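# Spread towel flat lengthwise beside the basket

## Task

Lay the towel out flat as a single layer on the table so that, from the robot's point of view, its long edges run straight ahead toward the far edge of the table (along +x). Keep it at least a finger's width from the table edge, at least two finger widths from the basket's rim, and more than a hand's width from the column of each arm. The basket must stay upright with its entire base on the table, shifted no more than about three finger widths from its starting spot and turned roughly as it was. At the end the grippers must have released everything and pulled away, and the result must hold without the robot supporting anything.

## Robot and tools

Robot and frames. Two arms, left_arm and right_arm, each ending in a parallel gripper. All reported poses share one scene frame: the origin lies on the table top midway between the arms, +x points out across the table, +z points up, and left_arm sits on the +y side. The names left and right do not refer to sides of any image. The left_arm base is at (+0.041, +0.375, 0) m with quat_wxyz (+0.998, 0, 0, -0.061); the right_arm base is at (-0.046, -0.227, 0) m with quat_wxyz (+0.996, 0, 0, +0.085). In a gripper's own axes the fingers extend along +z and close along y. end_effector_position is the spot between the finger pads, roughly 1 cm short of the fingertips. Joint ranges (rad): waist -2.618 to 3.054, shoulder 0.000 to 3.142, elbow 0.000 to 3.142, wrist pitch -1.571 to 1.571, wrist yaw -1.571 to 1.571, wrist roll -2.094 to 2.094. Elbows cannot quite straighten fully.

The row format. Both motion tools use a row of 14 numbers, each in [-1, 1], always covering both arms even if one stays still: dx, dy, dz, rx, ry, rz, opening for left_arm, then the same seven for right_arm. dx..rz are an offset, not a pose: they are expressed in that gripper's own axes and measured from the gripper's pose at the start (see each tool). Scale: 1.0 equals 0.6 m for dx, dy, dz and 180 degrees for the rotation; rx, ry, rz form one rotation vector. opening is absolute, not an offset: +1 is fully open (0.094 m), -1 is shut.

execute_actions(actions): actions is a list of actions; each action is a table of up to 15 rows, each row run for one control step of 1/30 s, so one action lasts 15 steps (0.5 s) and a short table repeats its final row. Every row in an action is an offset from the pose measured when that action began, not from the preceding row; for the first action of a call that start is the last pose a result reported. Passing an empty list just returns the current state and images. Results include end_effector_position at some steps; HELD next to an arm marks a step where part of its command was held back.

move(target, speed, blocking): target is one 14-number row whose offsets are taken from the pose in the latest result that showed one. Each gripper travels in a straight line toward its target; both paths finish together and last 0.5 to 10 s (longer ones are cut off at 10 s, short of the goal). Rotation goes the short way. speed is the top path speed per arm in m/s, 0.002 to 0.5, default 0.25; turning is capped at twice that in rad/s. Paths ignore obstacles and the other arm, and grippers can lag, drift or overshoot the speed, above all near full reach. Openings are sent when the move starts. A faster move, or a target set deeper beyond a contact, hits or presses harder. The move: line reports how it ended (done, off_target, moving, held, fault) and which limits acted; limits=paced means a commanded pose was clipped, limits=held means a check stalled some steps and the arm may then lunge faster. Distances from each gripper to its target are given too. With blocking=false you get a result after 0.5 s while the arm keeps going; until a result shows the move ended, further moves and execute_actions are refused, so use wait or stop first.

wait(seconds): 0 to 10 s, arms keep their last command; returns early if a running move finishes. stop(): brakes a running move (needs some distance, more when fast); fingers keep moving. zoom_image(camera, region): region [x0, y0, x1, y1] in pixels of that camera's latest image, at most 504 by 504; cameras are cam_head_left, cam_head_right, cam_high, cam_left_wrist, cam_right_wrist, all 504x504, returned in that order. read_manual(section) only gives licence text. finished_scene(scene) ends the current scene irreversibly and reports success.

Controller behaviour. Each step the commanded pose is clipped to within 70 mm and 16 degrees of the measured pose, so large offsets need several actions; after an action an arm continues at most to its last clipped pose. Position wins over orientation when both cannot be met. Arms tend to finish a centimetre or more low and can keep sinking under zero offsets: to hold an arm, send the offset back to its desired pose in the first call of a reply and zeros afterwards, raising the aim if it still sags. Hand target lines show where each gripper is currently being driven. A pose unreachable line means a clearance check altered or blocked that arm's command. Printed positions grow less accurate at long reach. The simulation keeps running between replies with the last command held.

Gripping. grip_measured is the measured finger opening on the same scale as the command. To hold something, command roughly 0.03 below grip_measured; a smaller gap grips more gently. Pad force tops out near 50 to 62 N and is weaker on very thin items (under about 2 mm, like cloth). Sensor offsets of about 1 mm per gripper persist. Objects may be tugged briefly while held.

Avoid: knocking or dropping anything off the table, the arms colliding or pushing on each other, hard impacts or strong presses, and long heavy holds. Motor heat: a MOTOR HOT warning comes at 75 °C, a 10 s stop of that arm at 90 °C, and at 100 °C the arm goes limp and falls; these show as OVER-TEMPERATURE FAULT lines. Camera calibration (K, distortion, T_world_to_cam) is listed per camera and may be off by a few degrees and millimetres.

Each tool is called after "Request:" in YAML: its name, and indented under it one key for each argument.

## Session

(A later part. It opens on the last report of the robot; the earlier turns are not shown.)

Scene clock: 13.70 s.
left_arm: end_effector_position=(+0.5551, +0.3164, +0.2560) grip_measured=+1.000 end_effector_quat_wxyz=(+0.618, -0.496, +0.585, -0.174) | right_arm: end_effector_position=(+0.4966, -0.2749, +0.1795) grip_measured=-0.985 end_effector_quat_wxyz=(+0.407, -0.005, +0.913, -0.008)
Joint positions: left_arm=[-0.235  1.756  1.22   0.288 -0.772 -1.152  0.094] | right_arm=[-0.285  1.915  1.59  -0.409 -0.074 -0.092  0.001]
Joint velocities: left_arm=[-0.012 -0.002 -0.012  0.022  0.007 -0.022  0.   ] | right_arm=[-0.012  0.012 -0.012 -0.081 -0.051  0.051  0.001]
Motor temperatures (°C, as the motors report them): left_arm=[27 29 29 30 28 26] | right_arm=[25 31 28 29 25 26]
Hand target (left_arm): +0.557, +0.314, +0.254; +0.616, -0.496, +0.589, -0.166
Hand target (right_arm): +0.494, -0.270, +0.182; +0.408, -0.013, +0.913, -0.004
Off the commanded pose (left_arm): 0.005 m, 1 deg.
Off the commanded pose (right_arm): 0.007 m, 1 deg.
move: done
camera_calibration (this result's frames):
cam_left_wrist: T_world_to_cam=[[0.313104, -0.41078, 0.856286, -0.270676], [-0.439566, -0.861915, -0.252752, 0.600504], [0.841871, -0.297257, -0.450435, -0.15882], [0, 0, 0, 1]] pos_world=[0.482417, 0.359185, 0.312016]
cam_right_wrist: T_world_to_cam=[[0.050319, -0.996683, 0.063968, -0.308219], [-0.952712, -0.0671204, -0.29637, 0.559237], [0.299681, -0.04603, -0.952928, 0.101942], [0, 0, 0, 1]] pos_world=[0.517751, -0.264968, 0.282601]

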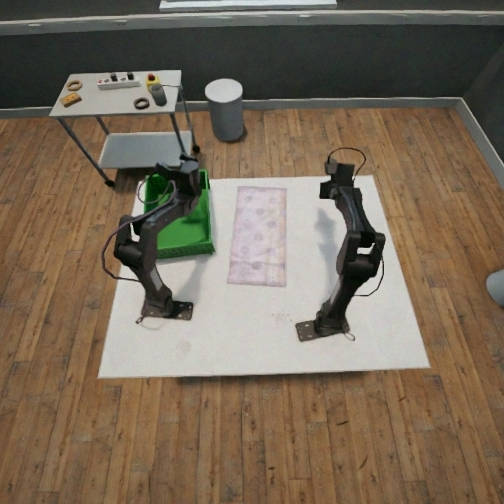

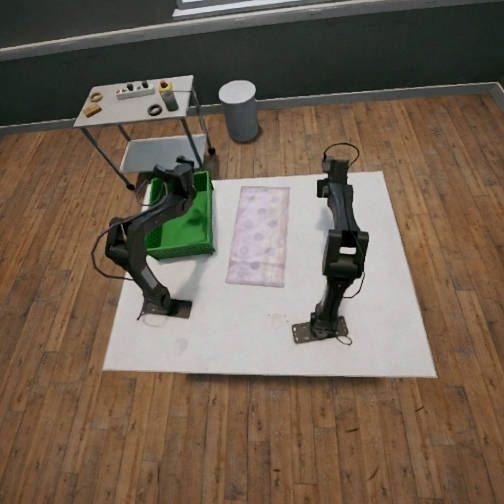

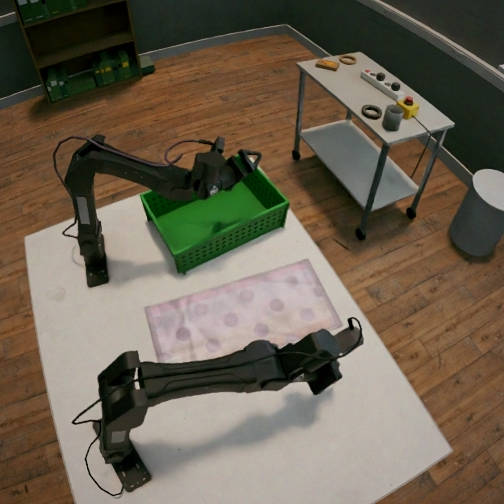

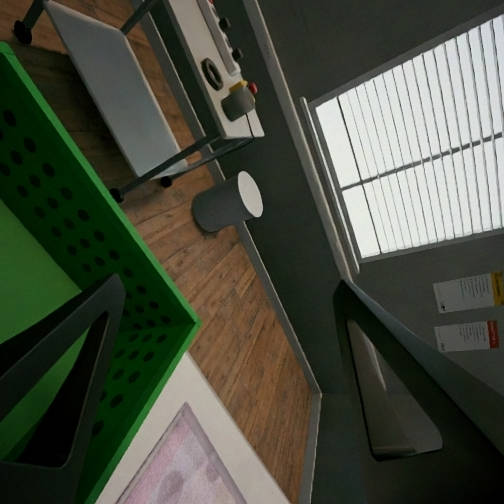

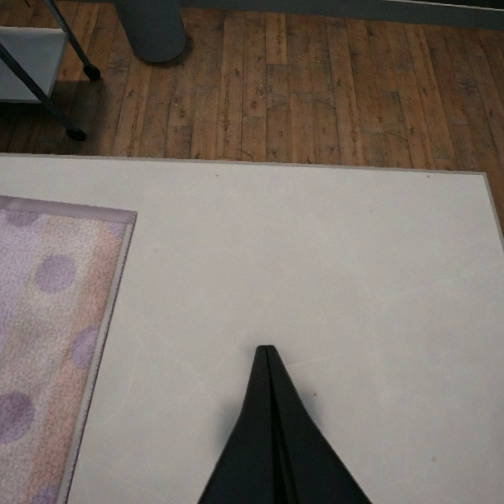

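Request:
move:
  target: [0,0,0,0,0,0,1,0.045,0.31,0.25,0,0,0,-1]

Request:
move:
  target: [0,0,0,0,0,0,1,0.04,0,0.036,0,0,0,-1]
  speed: 0.05

Request:
move:
  target: [0,0,0,0,0,0,1,-0.005,0.065,0.015,0,0,0,-1]
  speed: 0.04

Request:
move:
  target: [0,0,0,0,0,0,1,-0.08,0,-0.075,0,0,0,-1]
  speed: 0.1

Request:
move:
  target: [0,0,0,0,0,0,1,-0.03,-0.4,-0.25,0,0,0,-1]

Scene clock: 17.73 s.
left_arm: end_effector_position=(+0.5550, +0.3165, +0.2558) grip_measured=+1.000 end_effector_quat_wxyz=(+0.618, -0.496, +0.585, -0.173) | right_arm: end_effector_position=(+0.5804, -0.0872, +0.0368) grip_measured=-0.985 end_effector_quat_wxyz=(+0.391, -0.013, +0.920, -0.002)
Joint positions: left_arm=[-0.235  1.756  1.22   0.287 -0.772 -1.152  0.094] | right_arm=[ 0.098  2.467  1.932 -0.25   0.186  0.163  0.001]
Joint velocities: left_arm=[ 0.012 -0.017  0.012 -0.007 -0.007  0.037  0.   ] | right_arm=[ 0.012 -0.017 -0.002 -0.066 -0.022 -0.022  0.001]
Motor temperatures (°C, as the motors report them): left_arm=[27 29 29 30 28 26] | right_arm=[25 31 29 29 25 26]
Hand target (left_arm): +0.555, +0.316, +0.256; +0.618, -0.496, +0.585, -0.173
Hand target (right_arm): +0.588, -0.090, +0.052; +0.406, -0.003, +0.914, -0.003
Off the commanded pose (left_arm): 0.000 m, 0 deg.
Off the commanded pose (right_arm): 0.021 m, 2 deg.
move: off_target (right_arm)
camera_calibration (this result's frames):
cam_left_wrist: T_world_to_cam=[[0.31404, -0.410769, 0.855949, -0.270876], [-0.439413, -0.86207, -0.252491, 0.600384], [0.841603, -0.296823, -0.451221, -0.158611], [0, 0, 0, 1]] pos_world=[0.482369, 0.359227, 0.311879]
cam_right_wrist: T_world_to_cam=[[0.072443, -0.995701, 0.0577131, -0.128827], [-0.961268, -0.0851318, -0.262136, 0.611501], [0.265923, -0.0364879, -0.963304, -0.0296892], [0, 0, 0, 1]] pos_world=[0.605044, -0.077298, 0.139132]

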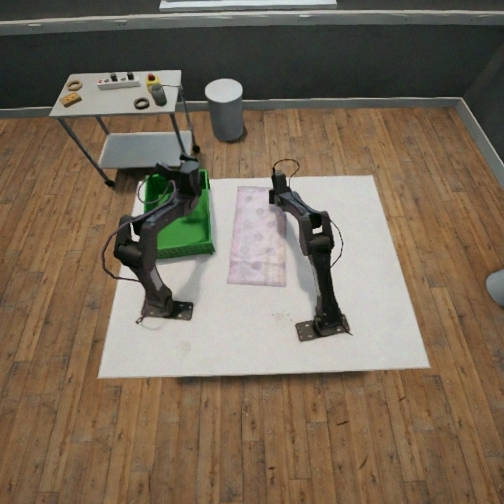

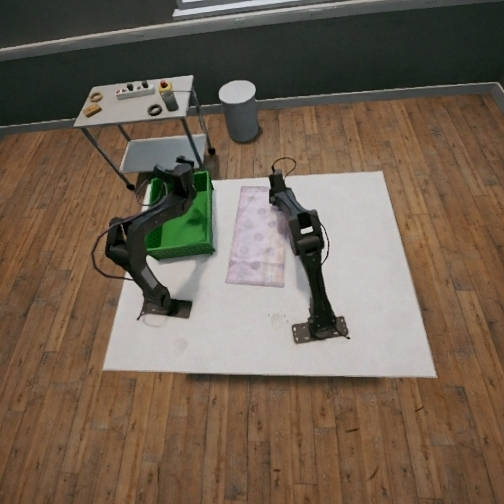

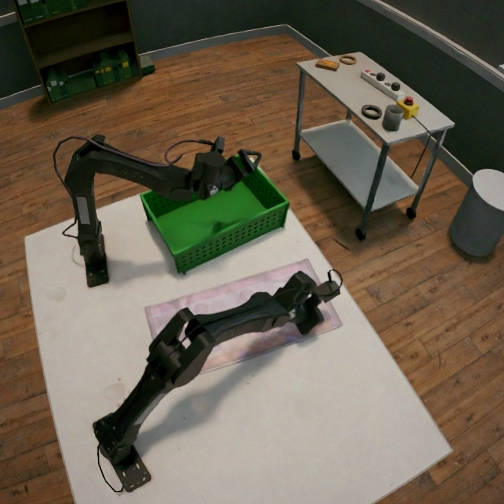

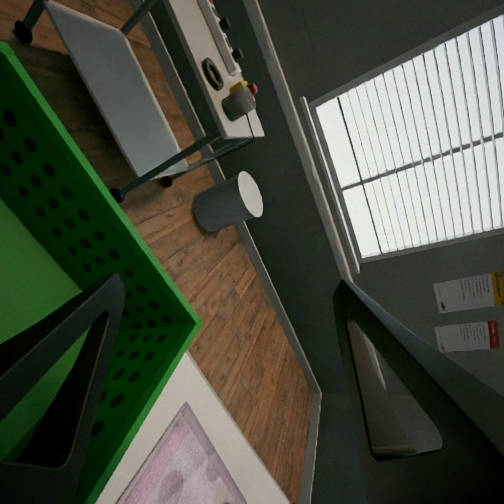

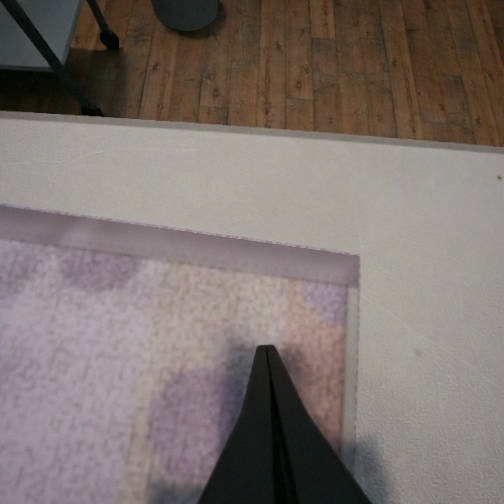

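Scene clock: 18.70 s.
left_arm: end_effector_position=(+0.5550, +0.3165, +0.2558) grip_measured=+1.000 end_effector_quat_wxyz=(+0.618, -0.496, +0.585, -0.173) | right_arm: end_effector_position=(+0.5884, -0.0850, +0.0300) grip_measured=-0.985 end_effector_quat_wxyz=(+0.417, -0.010, +0.909, +0.005)
Joint positions: left_arm=[-0.235  1.756  1.22   0.287 -0.772 -1.152  0.094] | right_arm=[ 0.098  2.485  1.892 -0.133  0.186  0.163  0.001]
Joint velocities: left_arm=[ 0.002 -0.002 -0.002 -0.007  0.022  0.007  0.   ] | right_arm=[ 0.002  0.012 -0.012 -0.022  0.007  0.007  0.001]
Motor temperatures (°C, as the motors report them): left_arm=[27 29 29 30 28 26] | right_arm=[25 32 29 29 25 26]
Hand target (left_arm): +0.555, +0.316, +0.256; +0.618, -0.496, +0.585, -0.173
Hand target (right_arm): +0.578, -0.088, +0.005; +0.391, -0.013, +0.920, -0.002
Off the commanded pose (left_arm): 0.000 m, 0 deg.
Off the commanded pose (right_arm): 0.027 m, 3 deg.
move: off_target (right_arm)
camera_calibration (this result's frames):
cam_left_wrist: T_world_to_cam=[[0.31404, -0.410769, 0.855949, -0.270876], [-0.439413, -0.86207, -0.252491, 0.600384], [0.841603, -0.296823, -0.451221, -0.158611], [0, 0, 0, 1]] pos_world=[0.482369, 0.359227, 0.311879]
cam_right_wrist: T_world_to_cam=[[0.069467, -0.996523, 0.0460102, -0.124772], [-0.94462, -0.0805373, -0.318131, 0.609936], [0.32073, -0.0213626, -0.94693, -0.0697332], [0, 0, 0, 1]] pos_world=[0.607191, -0.0767056, 0.133748]

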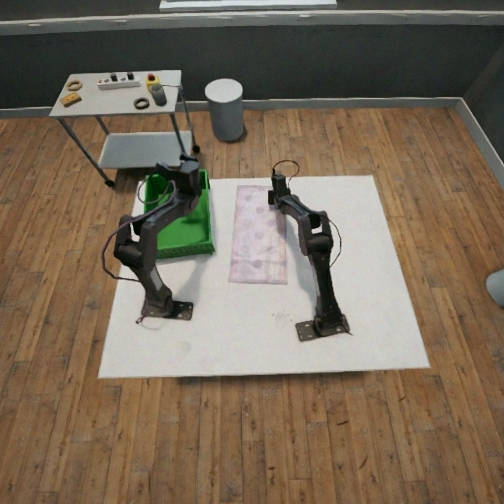

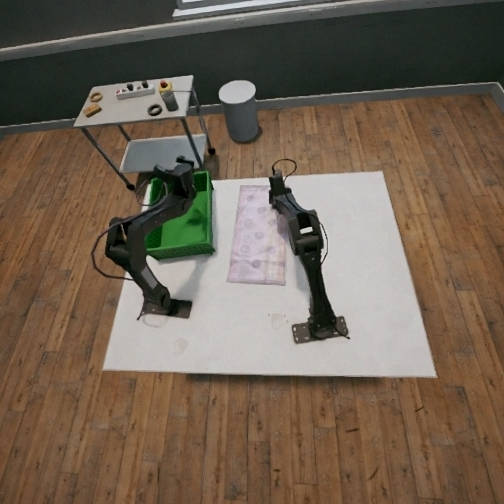

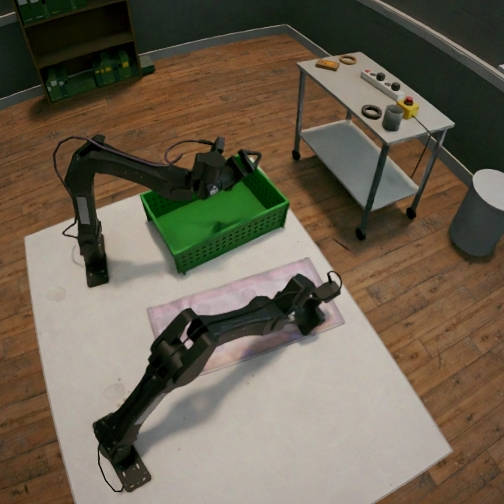

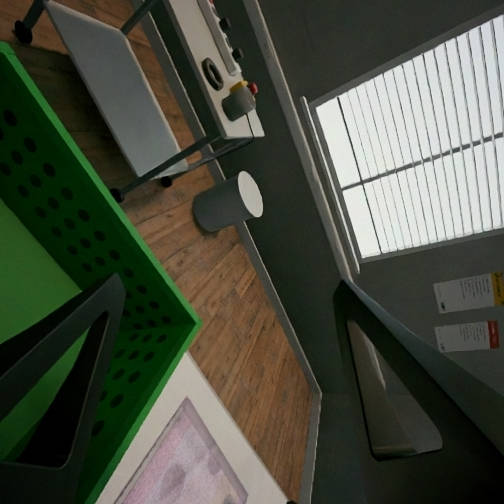

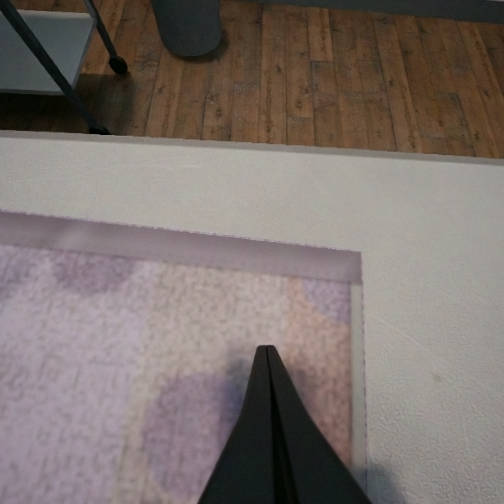

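Scene clock: 20.00 s.
left_arm: end_effector_position=(+0.5550, +0.3165, +0.2558) grip_measured=+1.000 end_effector_quat_wxyz=(+0.618, -0.496, +0.585, -0.173) | right_arm: end_effector_position=(+0.6000, -0.0527, +0.0314) grip_measured=-0.985 end_effector_quat_wxyz=(+0.428, -0.008, +0.904, +0.006)
Joint positions: left_arm=[-0.235  1.756  1.22   0.287 -0.772 -1.152  0.094] | right_arm=[ 0.152  2.565  2.033 -0.177  0.23   0.199  0.001]
Joint velocities: left_arm=[ 0.017  0.012 -0.022 -0.007 -0.022 -0.051  0.   ] | right_arm=[ 0.002  0.002  0.017  0.051  0.051 -0.095 -0.   ]
Motor temperatures (°C, as the motors report them): left_arm=[27 29 29 30 28 26] | right_arm=[25 32 29 29 25 26]
Hand target (left_arm): +0.555, +0.316, +0.256; +0.618, -0.496, +0.585, -0.173
Hand target (right_arm): +0.596, -0.046, +0.026; +0.417, -0.010, +0.909, +0.006
Off the commanded pose (left_arm): 0.000 m, 0 deg.
Off the commanded pose (right_arm): 0.009 m, 1 deg.
move: done
camera_calibration (this result's frames):
cam_left_wrist: T_world_to_cam=[[0.31404, -0.410769, 0.855949, -0.270876], [-0.439413, -0.86207, -0.252491, 0.600384], [0.841603, -0.296823, -0.451221, -0.158611], [0, 0, 0, 1]] pos_world=[0.482369, 0.359227, 0.311879]
cam_right_wrist: T_world_to_cam=[[0.0654571, -0.996948, 0.0425549, -0.0909651], [-0.937003, -0.0760743, -0.340938, 0.620217], [0.343134, -0.0175572, -0.939122, -0.0849626], [0, 0, 0, 1]] pos_world=[0.616253, -0.0449966, 0.135536]

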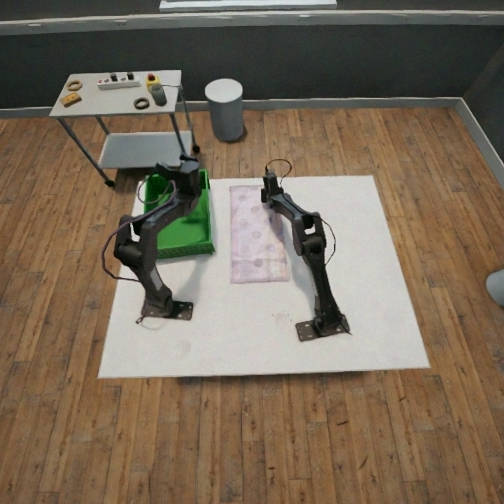

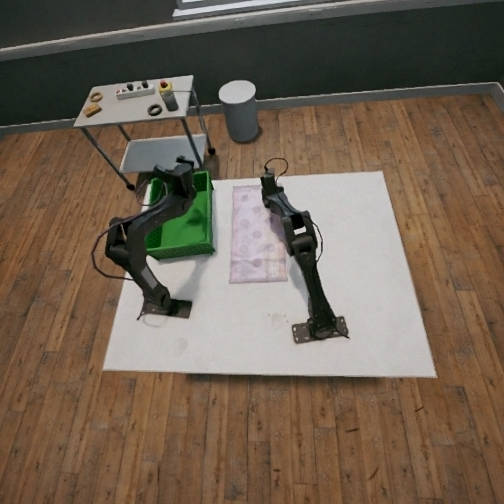

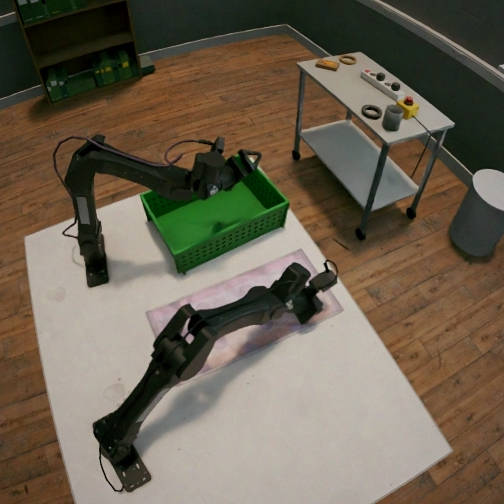

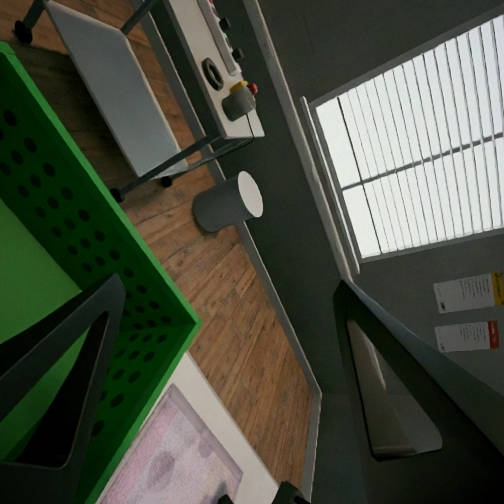

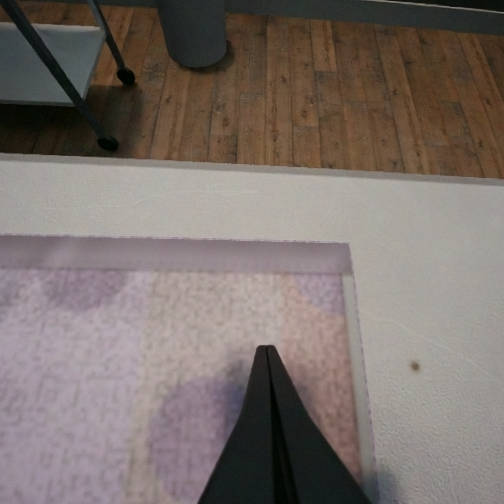

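Scene clock: 21.27 s.
left_arm: end_effector_position=(+0.5550, +0.3165, +0.2558) grip_measured=+1.000 end_effector_quat_wxyz=(+0.618, -0.496, +0.585, -0.173) | right_arm: end_effector_position=(+0.5926, -0.0552, +0.0784) grip_measured=-0.985 end_effector_quat_wxyz=(+0.413, -0.010, +0.911, +0.001)
Joint positions: left_arm=[-0.235  1.756  1.22   0.287 -0.772 -1.152  0.094] | right_arm=[ 0.152  2.496  2.12  -0.368  0.23   0.199  0.001]
Joint velocities: left_arm=[ 0.002 -0.012  0.002  0.007 -0.007 -0.007  0.   ] | right_arm=[ 0.002 -0.002 -0.002 -0.007  0.007 -0.066  0.001]
Motor temperatures (°C, as the motors report them): left_arm=[27 29 29 31 28 26] | right_arm=[25 32 29 29 25 26]
Hand target (left_arm): +0.555, +0.316, +0.256; +0.618, -0.496, +0.585, -0.173
Hand target (right_arm): +0.596, -0.052, +0.097; +0.428, -0.008, +0.904, +0.006
Off the commanded pose (left_arm): 0.000 m, 0 deg.
Off the commanded pose (right_arm): 0.019 m, 2 deg.
move: off_target (right_arm)
camera_calibration (this result's frames):
cam_left_wrist: T_world_to_cam=[[0.31404, -0.410769, 0.855949, -0.270876], [-0.439413, -0.86207, -0.252491, 0.600384], [0.841603, -0.296823, -0.451221, -0.158611], [0, 0, 0, 1]] pos_world=[0.482369, 0.359227, 0.311879]
cam_right_wrist: T_world_to_cam=[[0.0670216, -0.996424, 0.0514433, -0.0965433], [-0.947815, -0.0796896, -0.3087, 0.632818], [0.311696, -0.0280692, -0.949767, -0.019406], [0, 0, 0, 1]] pos_world=[0.612314, -0.0463138, 0.181886]

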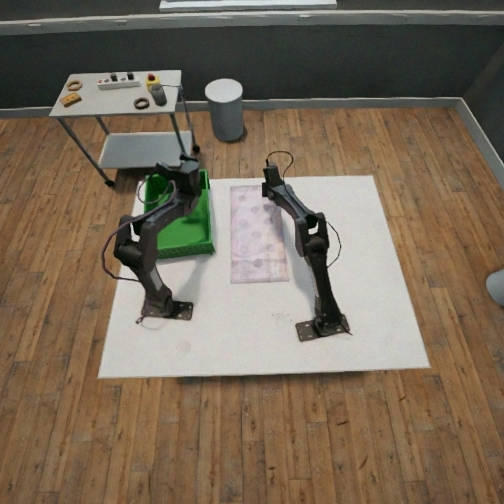

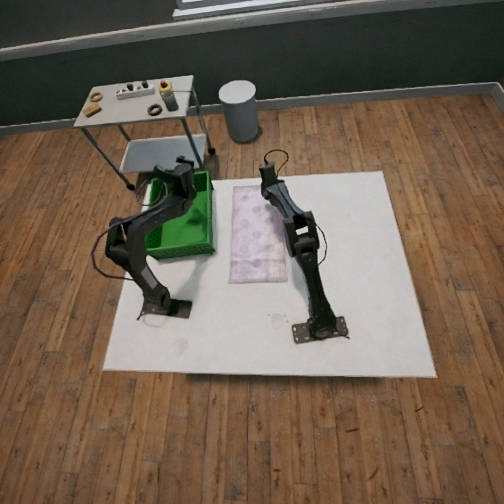

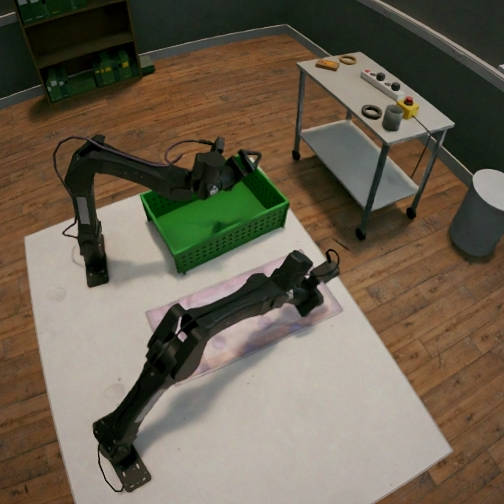

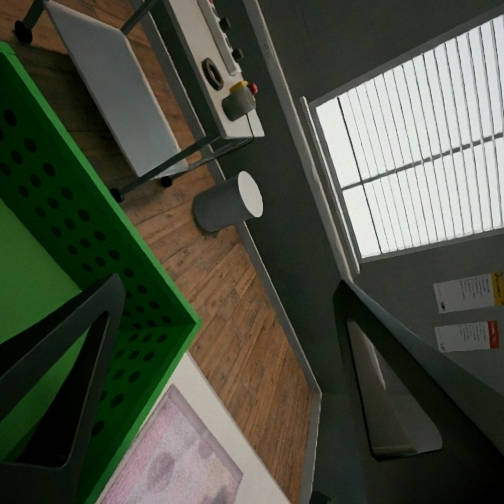

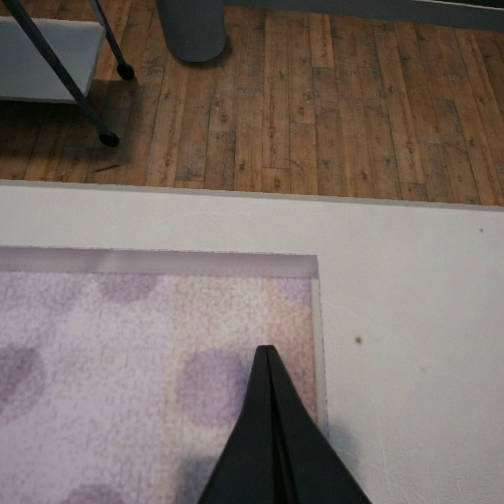

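Scene clock: 23.07 s.
left_arm: end_effector_position=(+0.5550, +0.3165, +0.2558) grip_measured=+1.000 end_effector_quat_wxyz=(+0.618, -0.496, +0.585, -0.173) | right_arm: end_effector_position=(+0.4965, -0.3013, +0.1885) grip_measured=-0.985 end_effector_quat_wxyz=(+0.406, -0.004, +0.914, -0.009)
Joint positions: left_arm=[-0.235  1.756  1.22   0.287 -0.772 -1.152  0.094] | right_arm=[-0.347  1.93   1.649 -0.46  -0.118 -0.133  0.001]
Joint velocities: left_arm=[-0.012 -0.007 -0.022 -0.081 -0.022  0.022  0.   ] | right_arm=[ 0.002 -0.027  0.002 -0.051 -0.022 -0.037 -0.002]
Motor temperatures (°C, as the motors report them): left_arm=[27 30 29 31 28 26] | right_arm=[25 33 29 30 25 26]
Hand target (left_arm): +0.555, +0.316, +0.256; +0.618, -0.496, +0.585, -0.173
Hand target (right_arm): +0.497, -0.296, +0.198; +0.415, -0.013, +0.910, -0.005
Off the commanded pose (left_arm): 0.000 m, 0 deg.
Off the commanded pose (right_arm): 0.006 m, 2 deg.
move: done
camera_calibration (this result's frames):
cam_left_wrist: T_world_to_cam=[[0.31404, -0.410769, 0.855949, -0.270876], [-0.439413, -0.86207, -0.252491, 0.600384], [0.841603, -0.296823, -0.451221, -0.158611], [0, 0, 0, 1]] pos_world=[0.482369, 0.359227, 0.311879]
cam_right_wrist: T_world_to_cam=[[0.048407, -0.996765, 0.064162, -0.334241], [-0.953851, -0.065191, -0.29312, 0.56058], [0.296354, -0.0470119, -0.95392, 0.110831], [0, 0, 0, 1]] pos_world=[0.518044, -0.291404, 0.291486]

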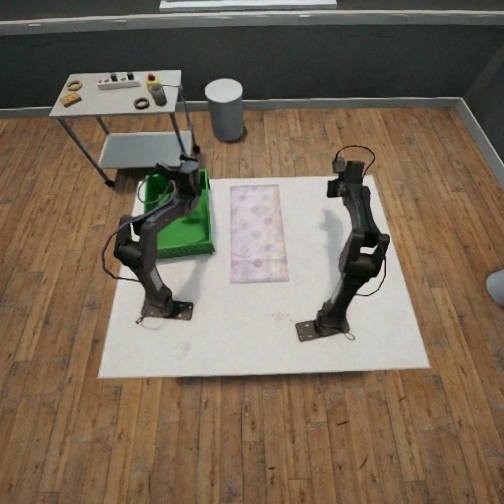

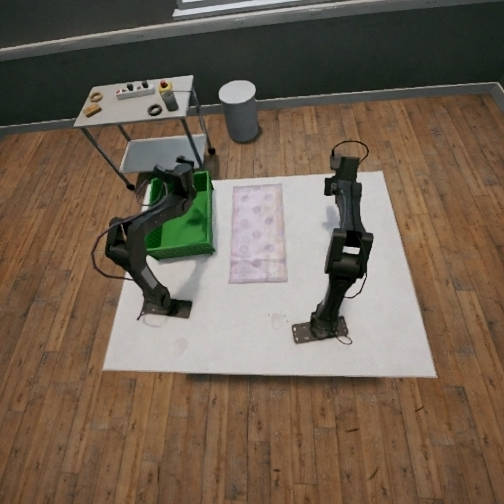

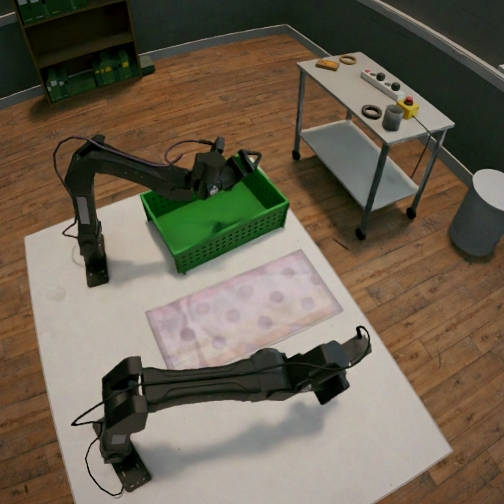

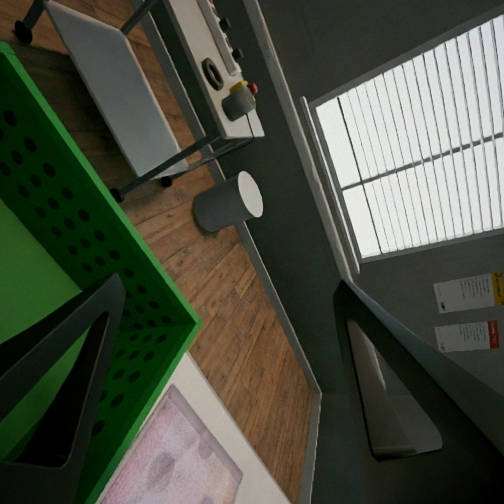

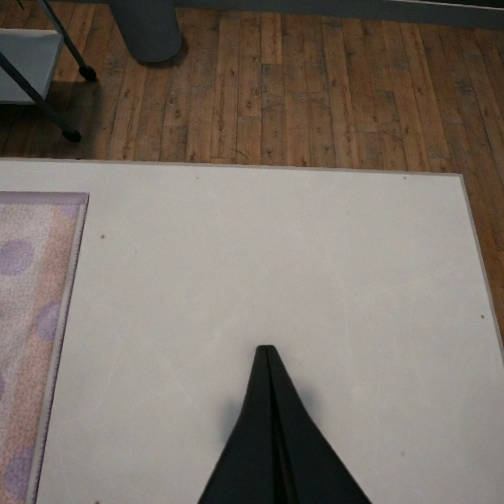

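Request:
finished_scene:
  scene: 2

The scene is finished: the task was done.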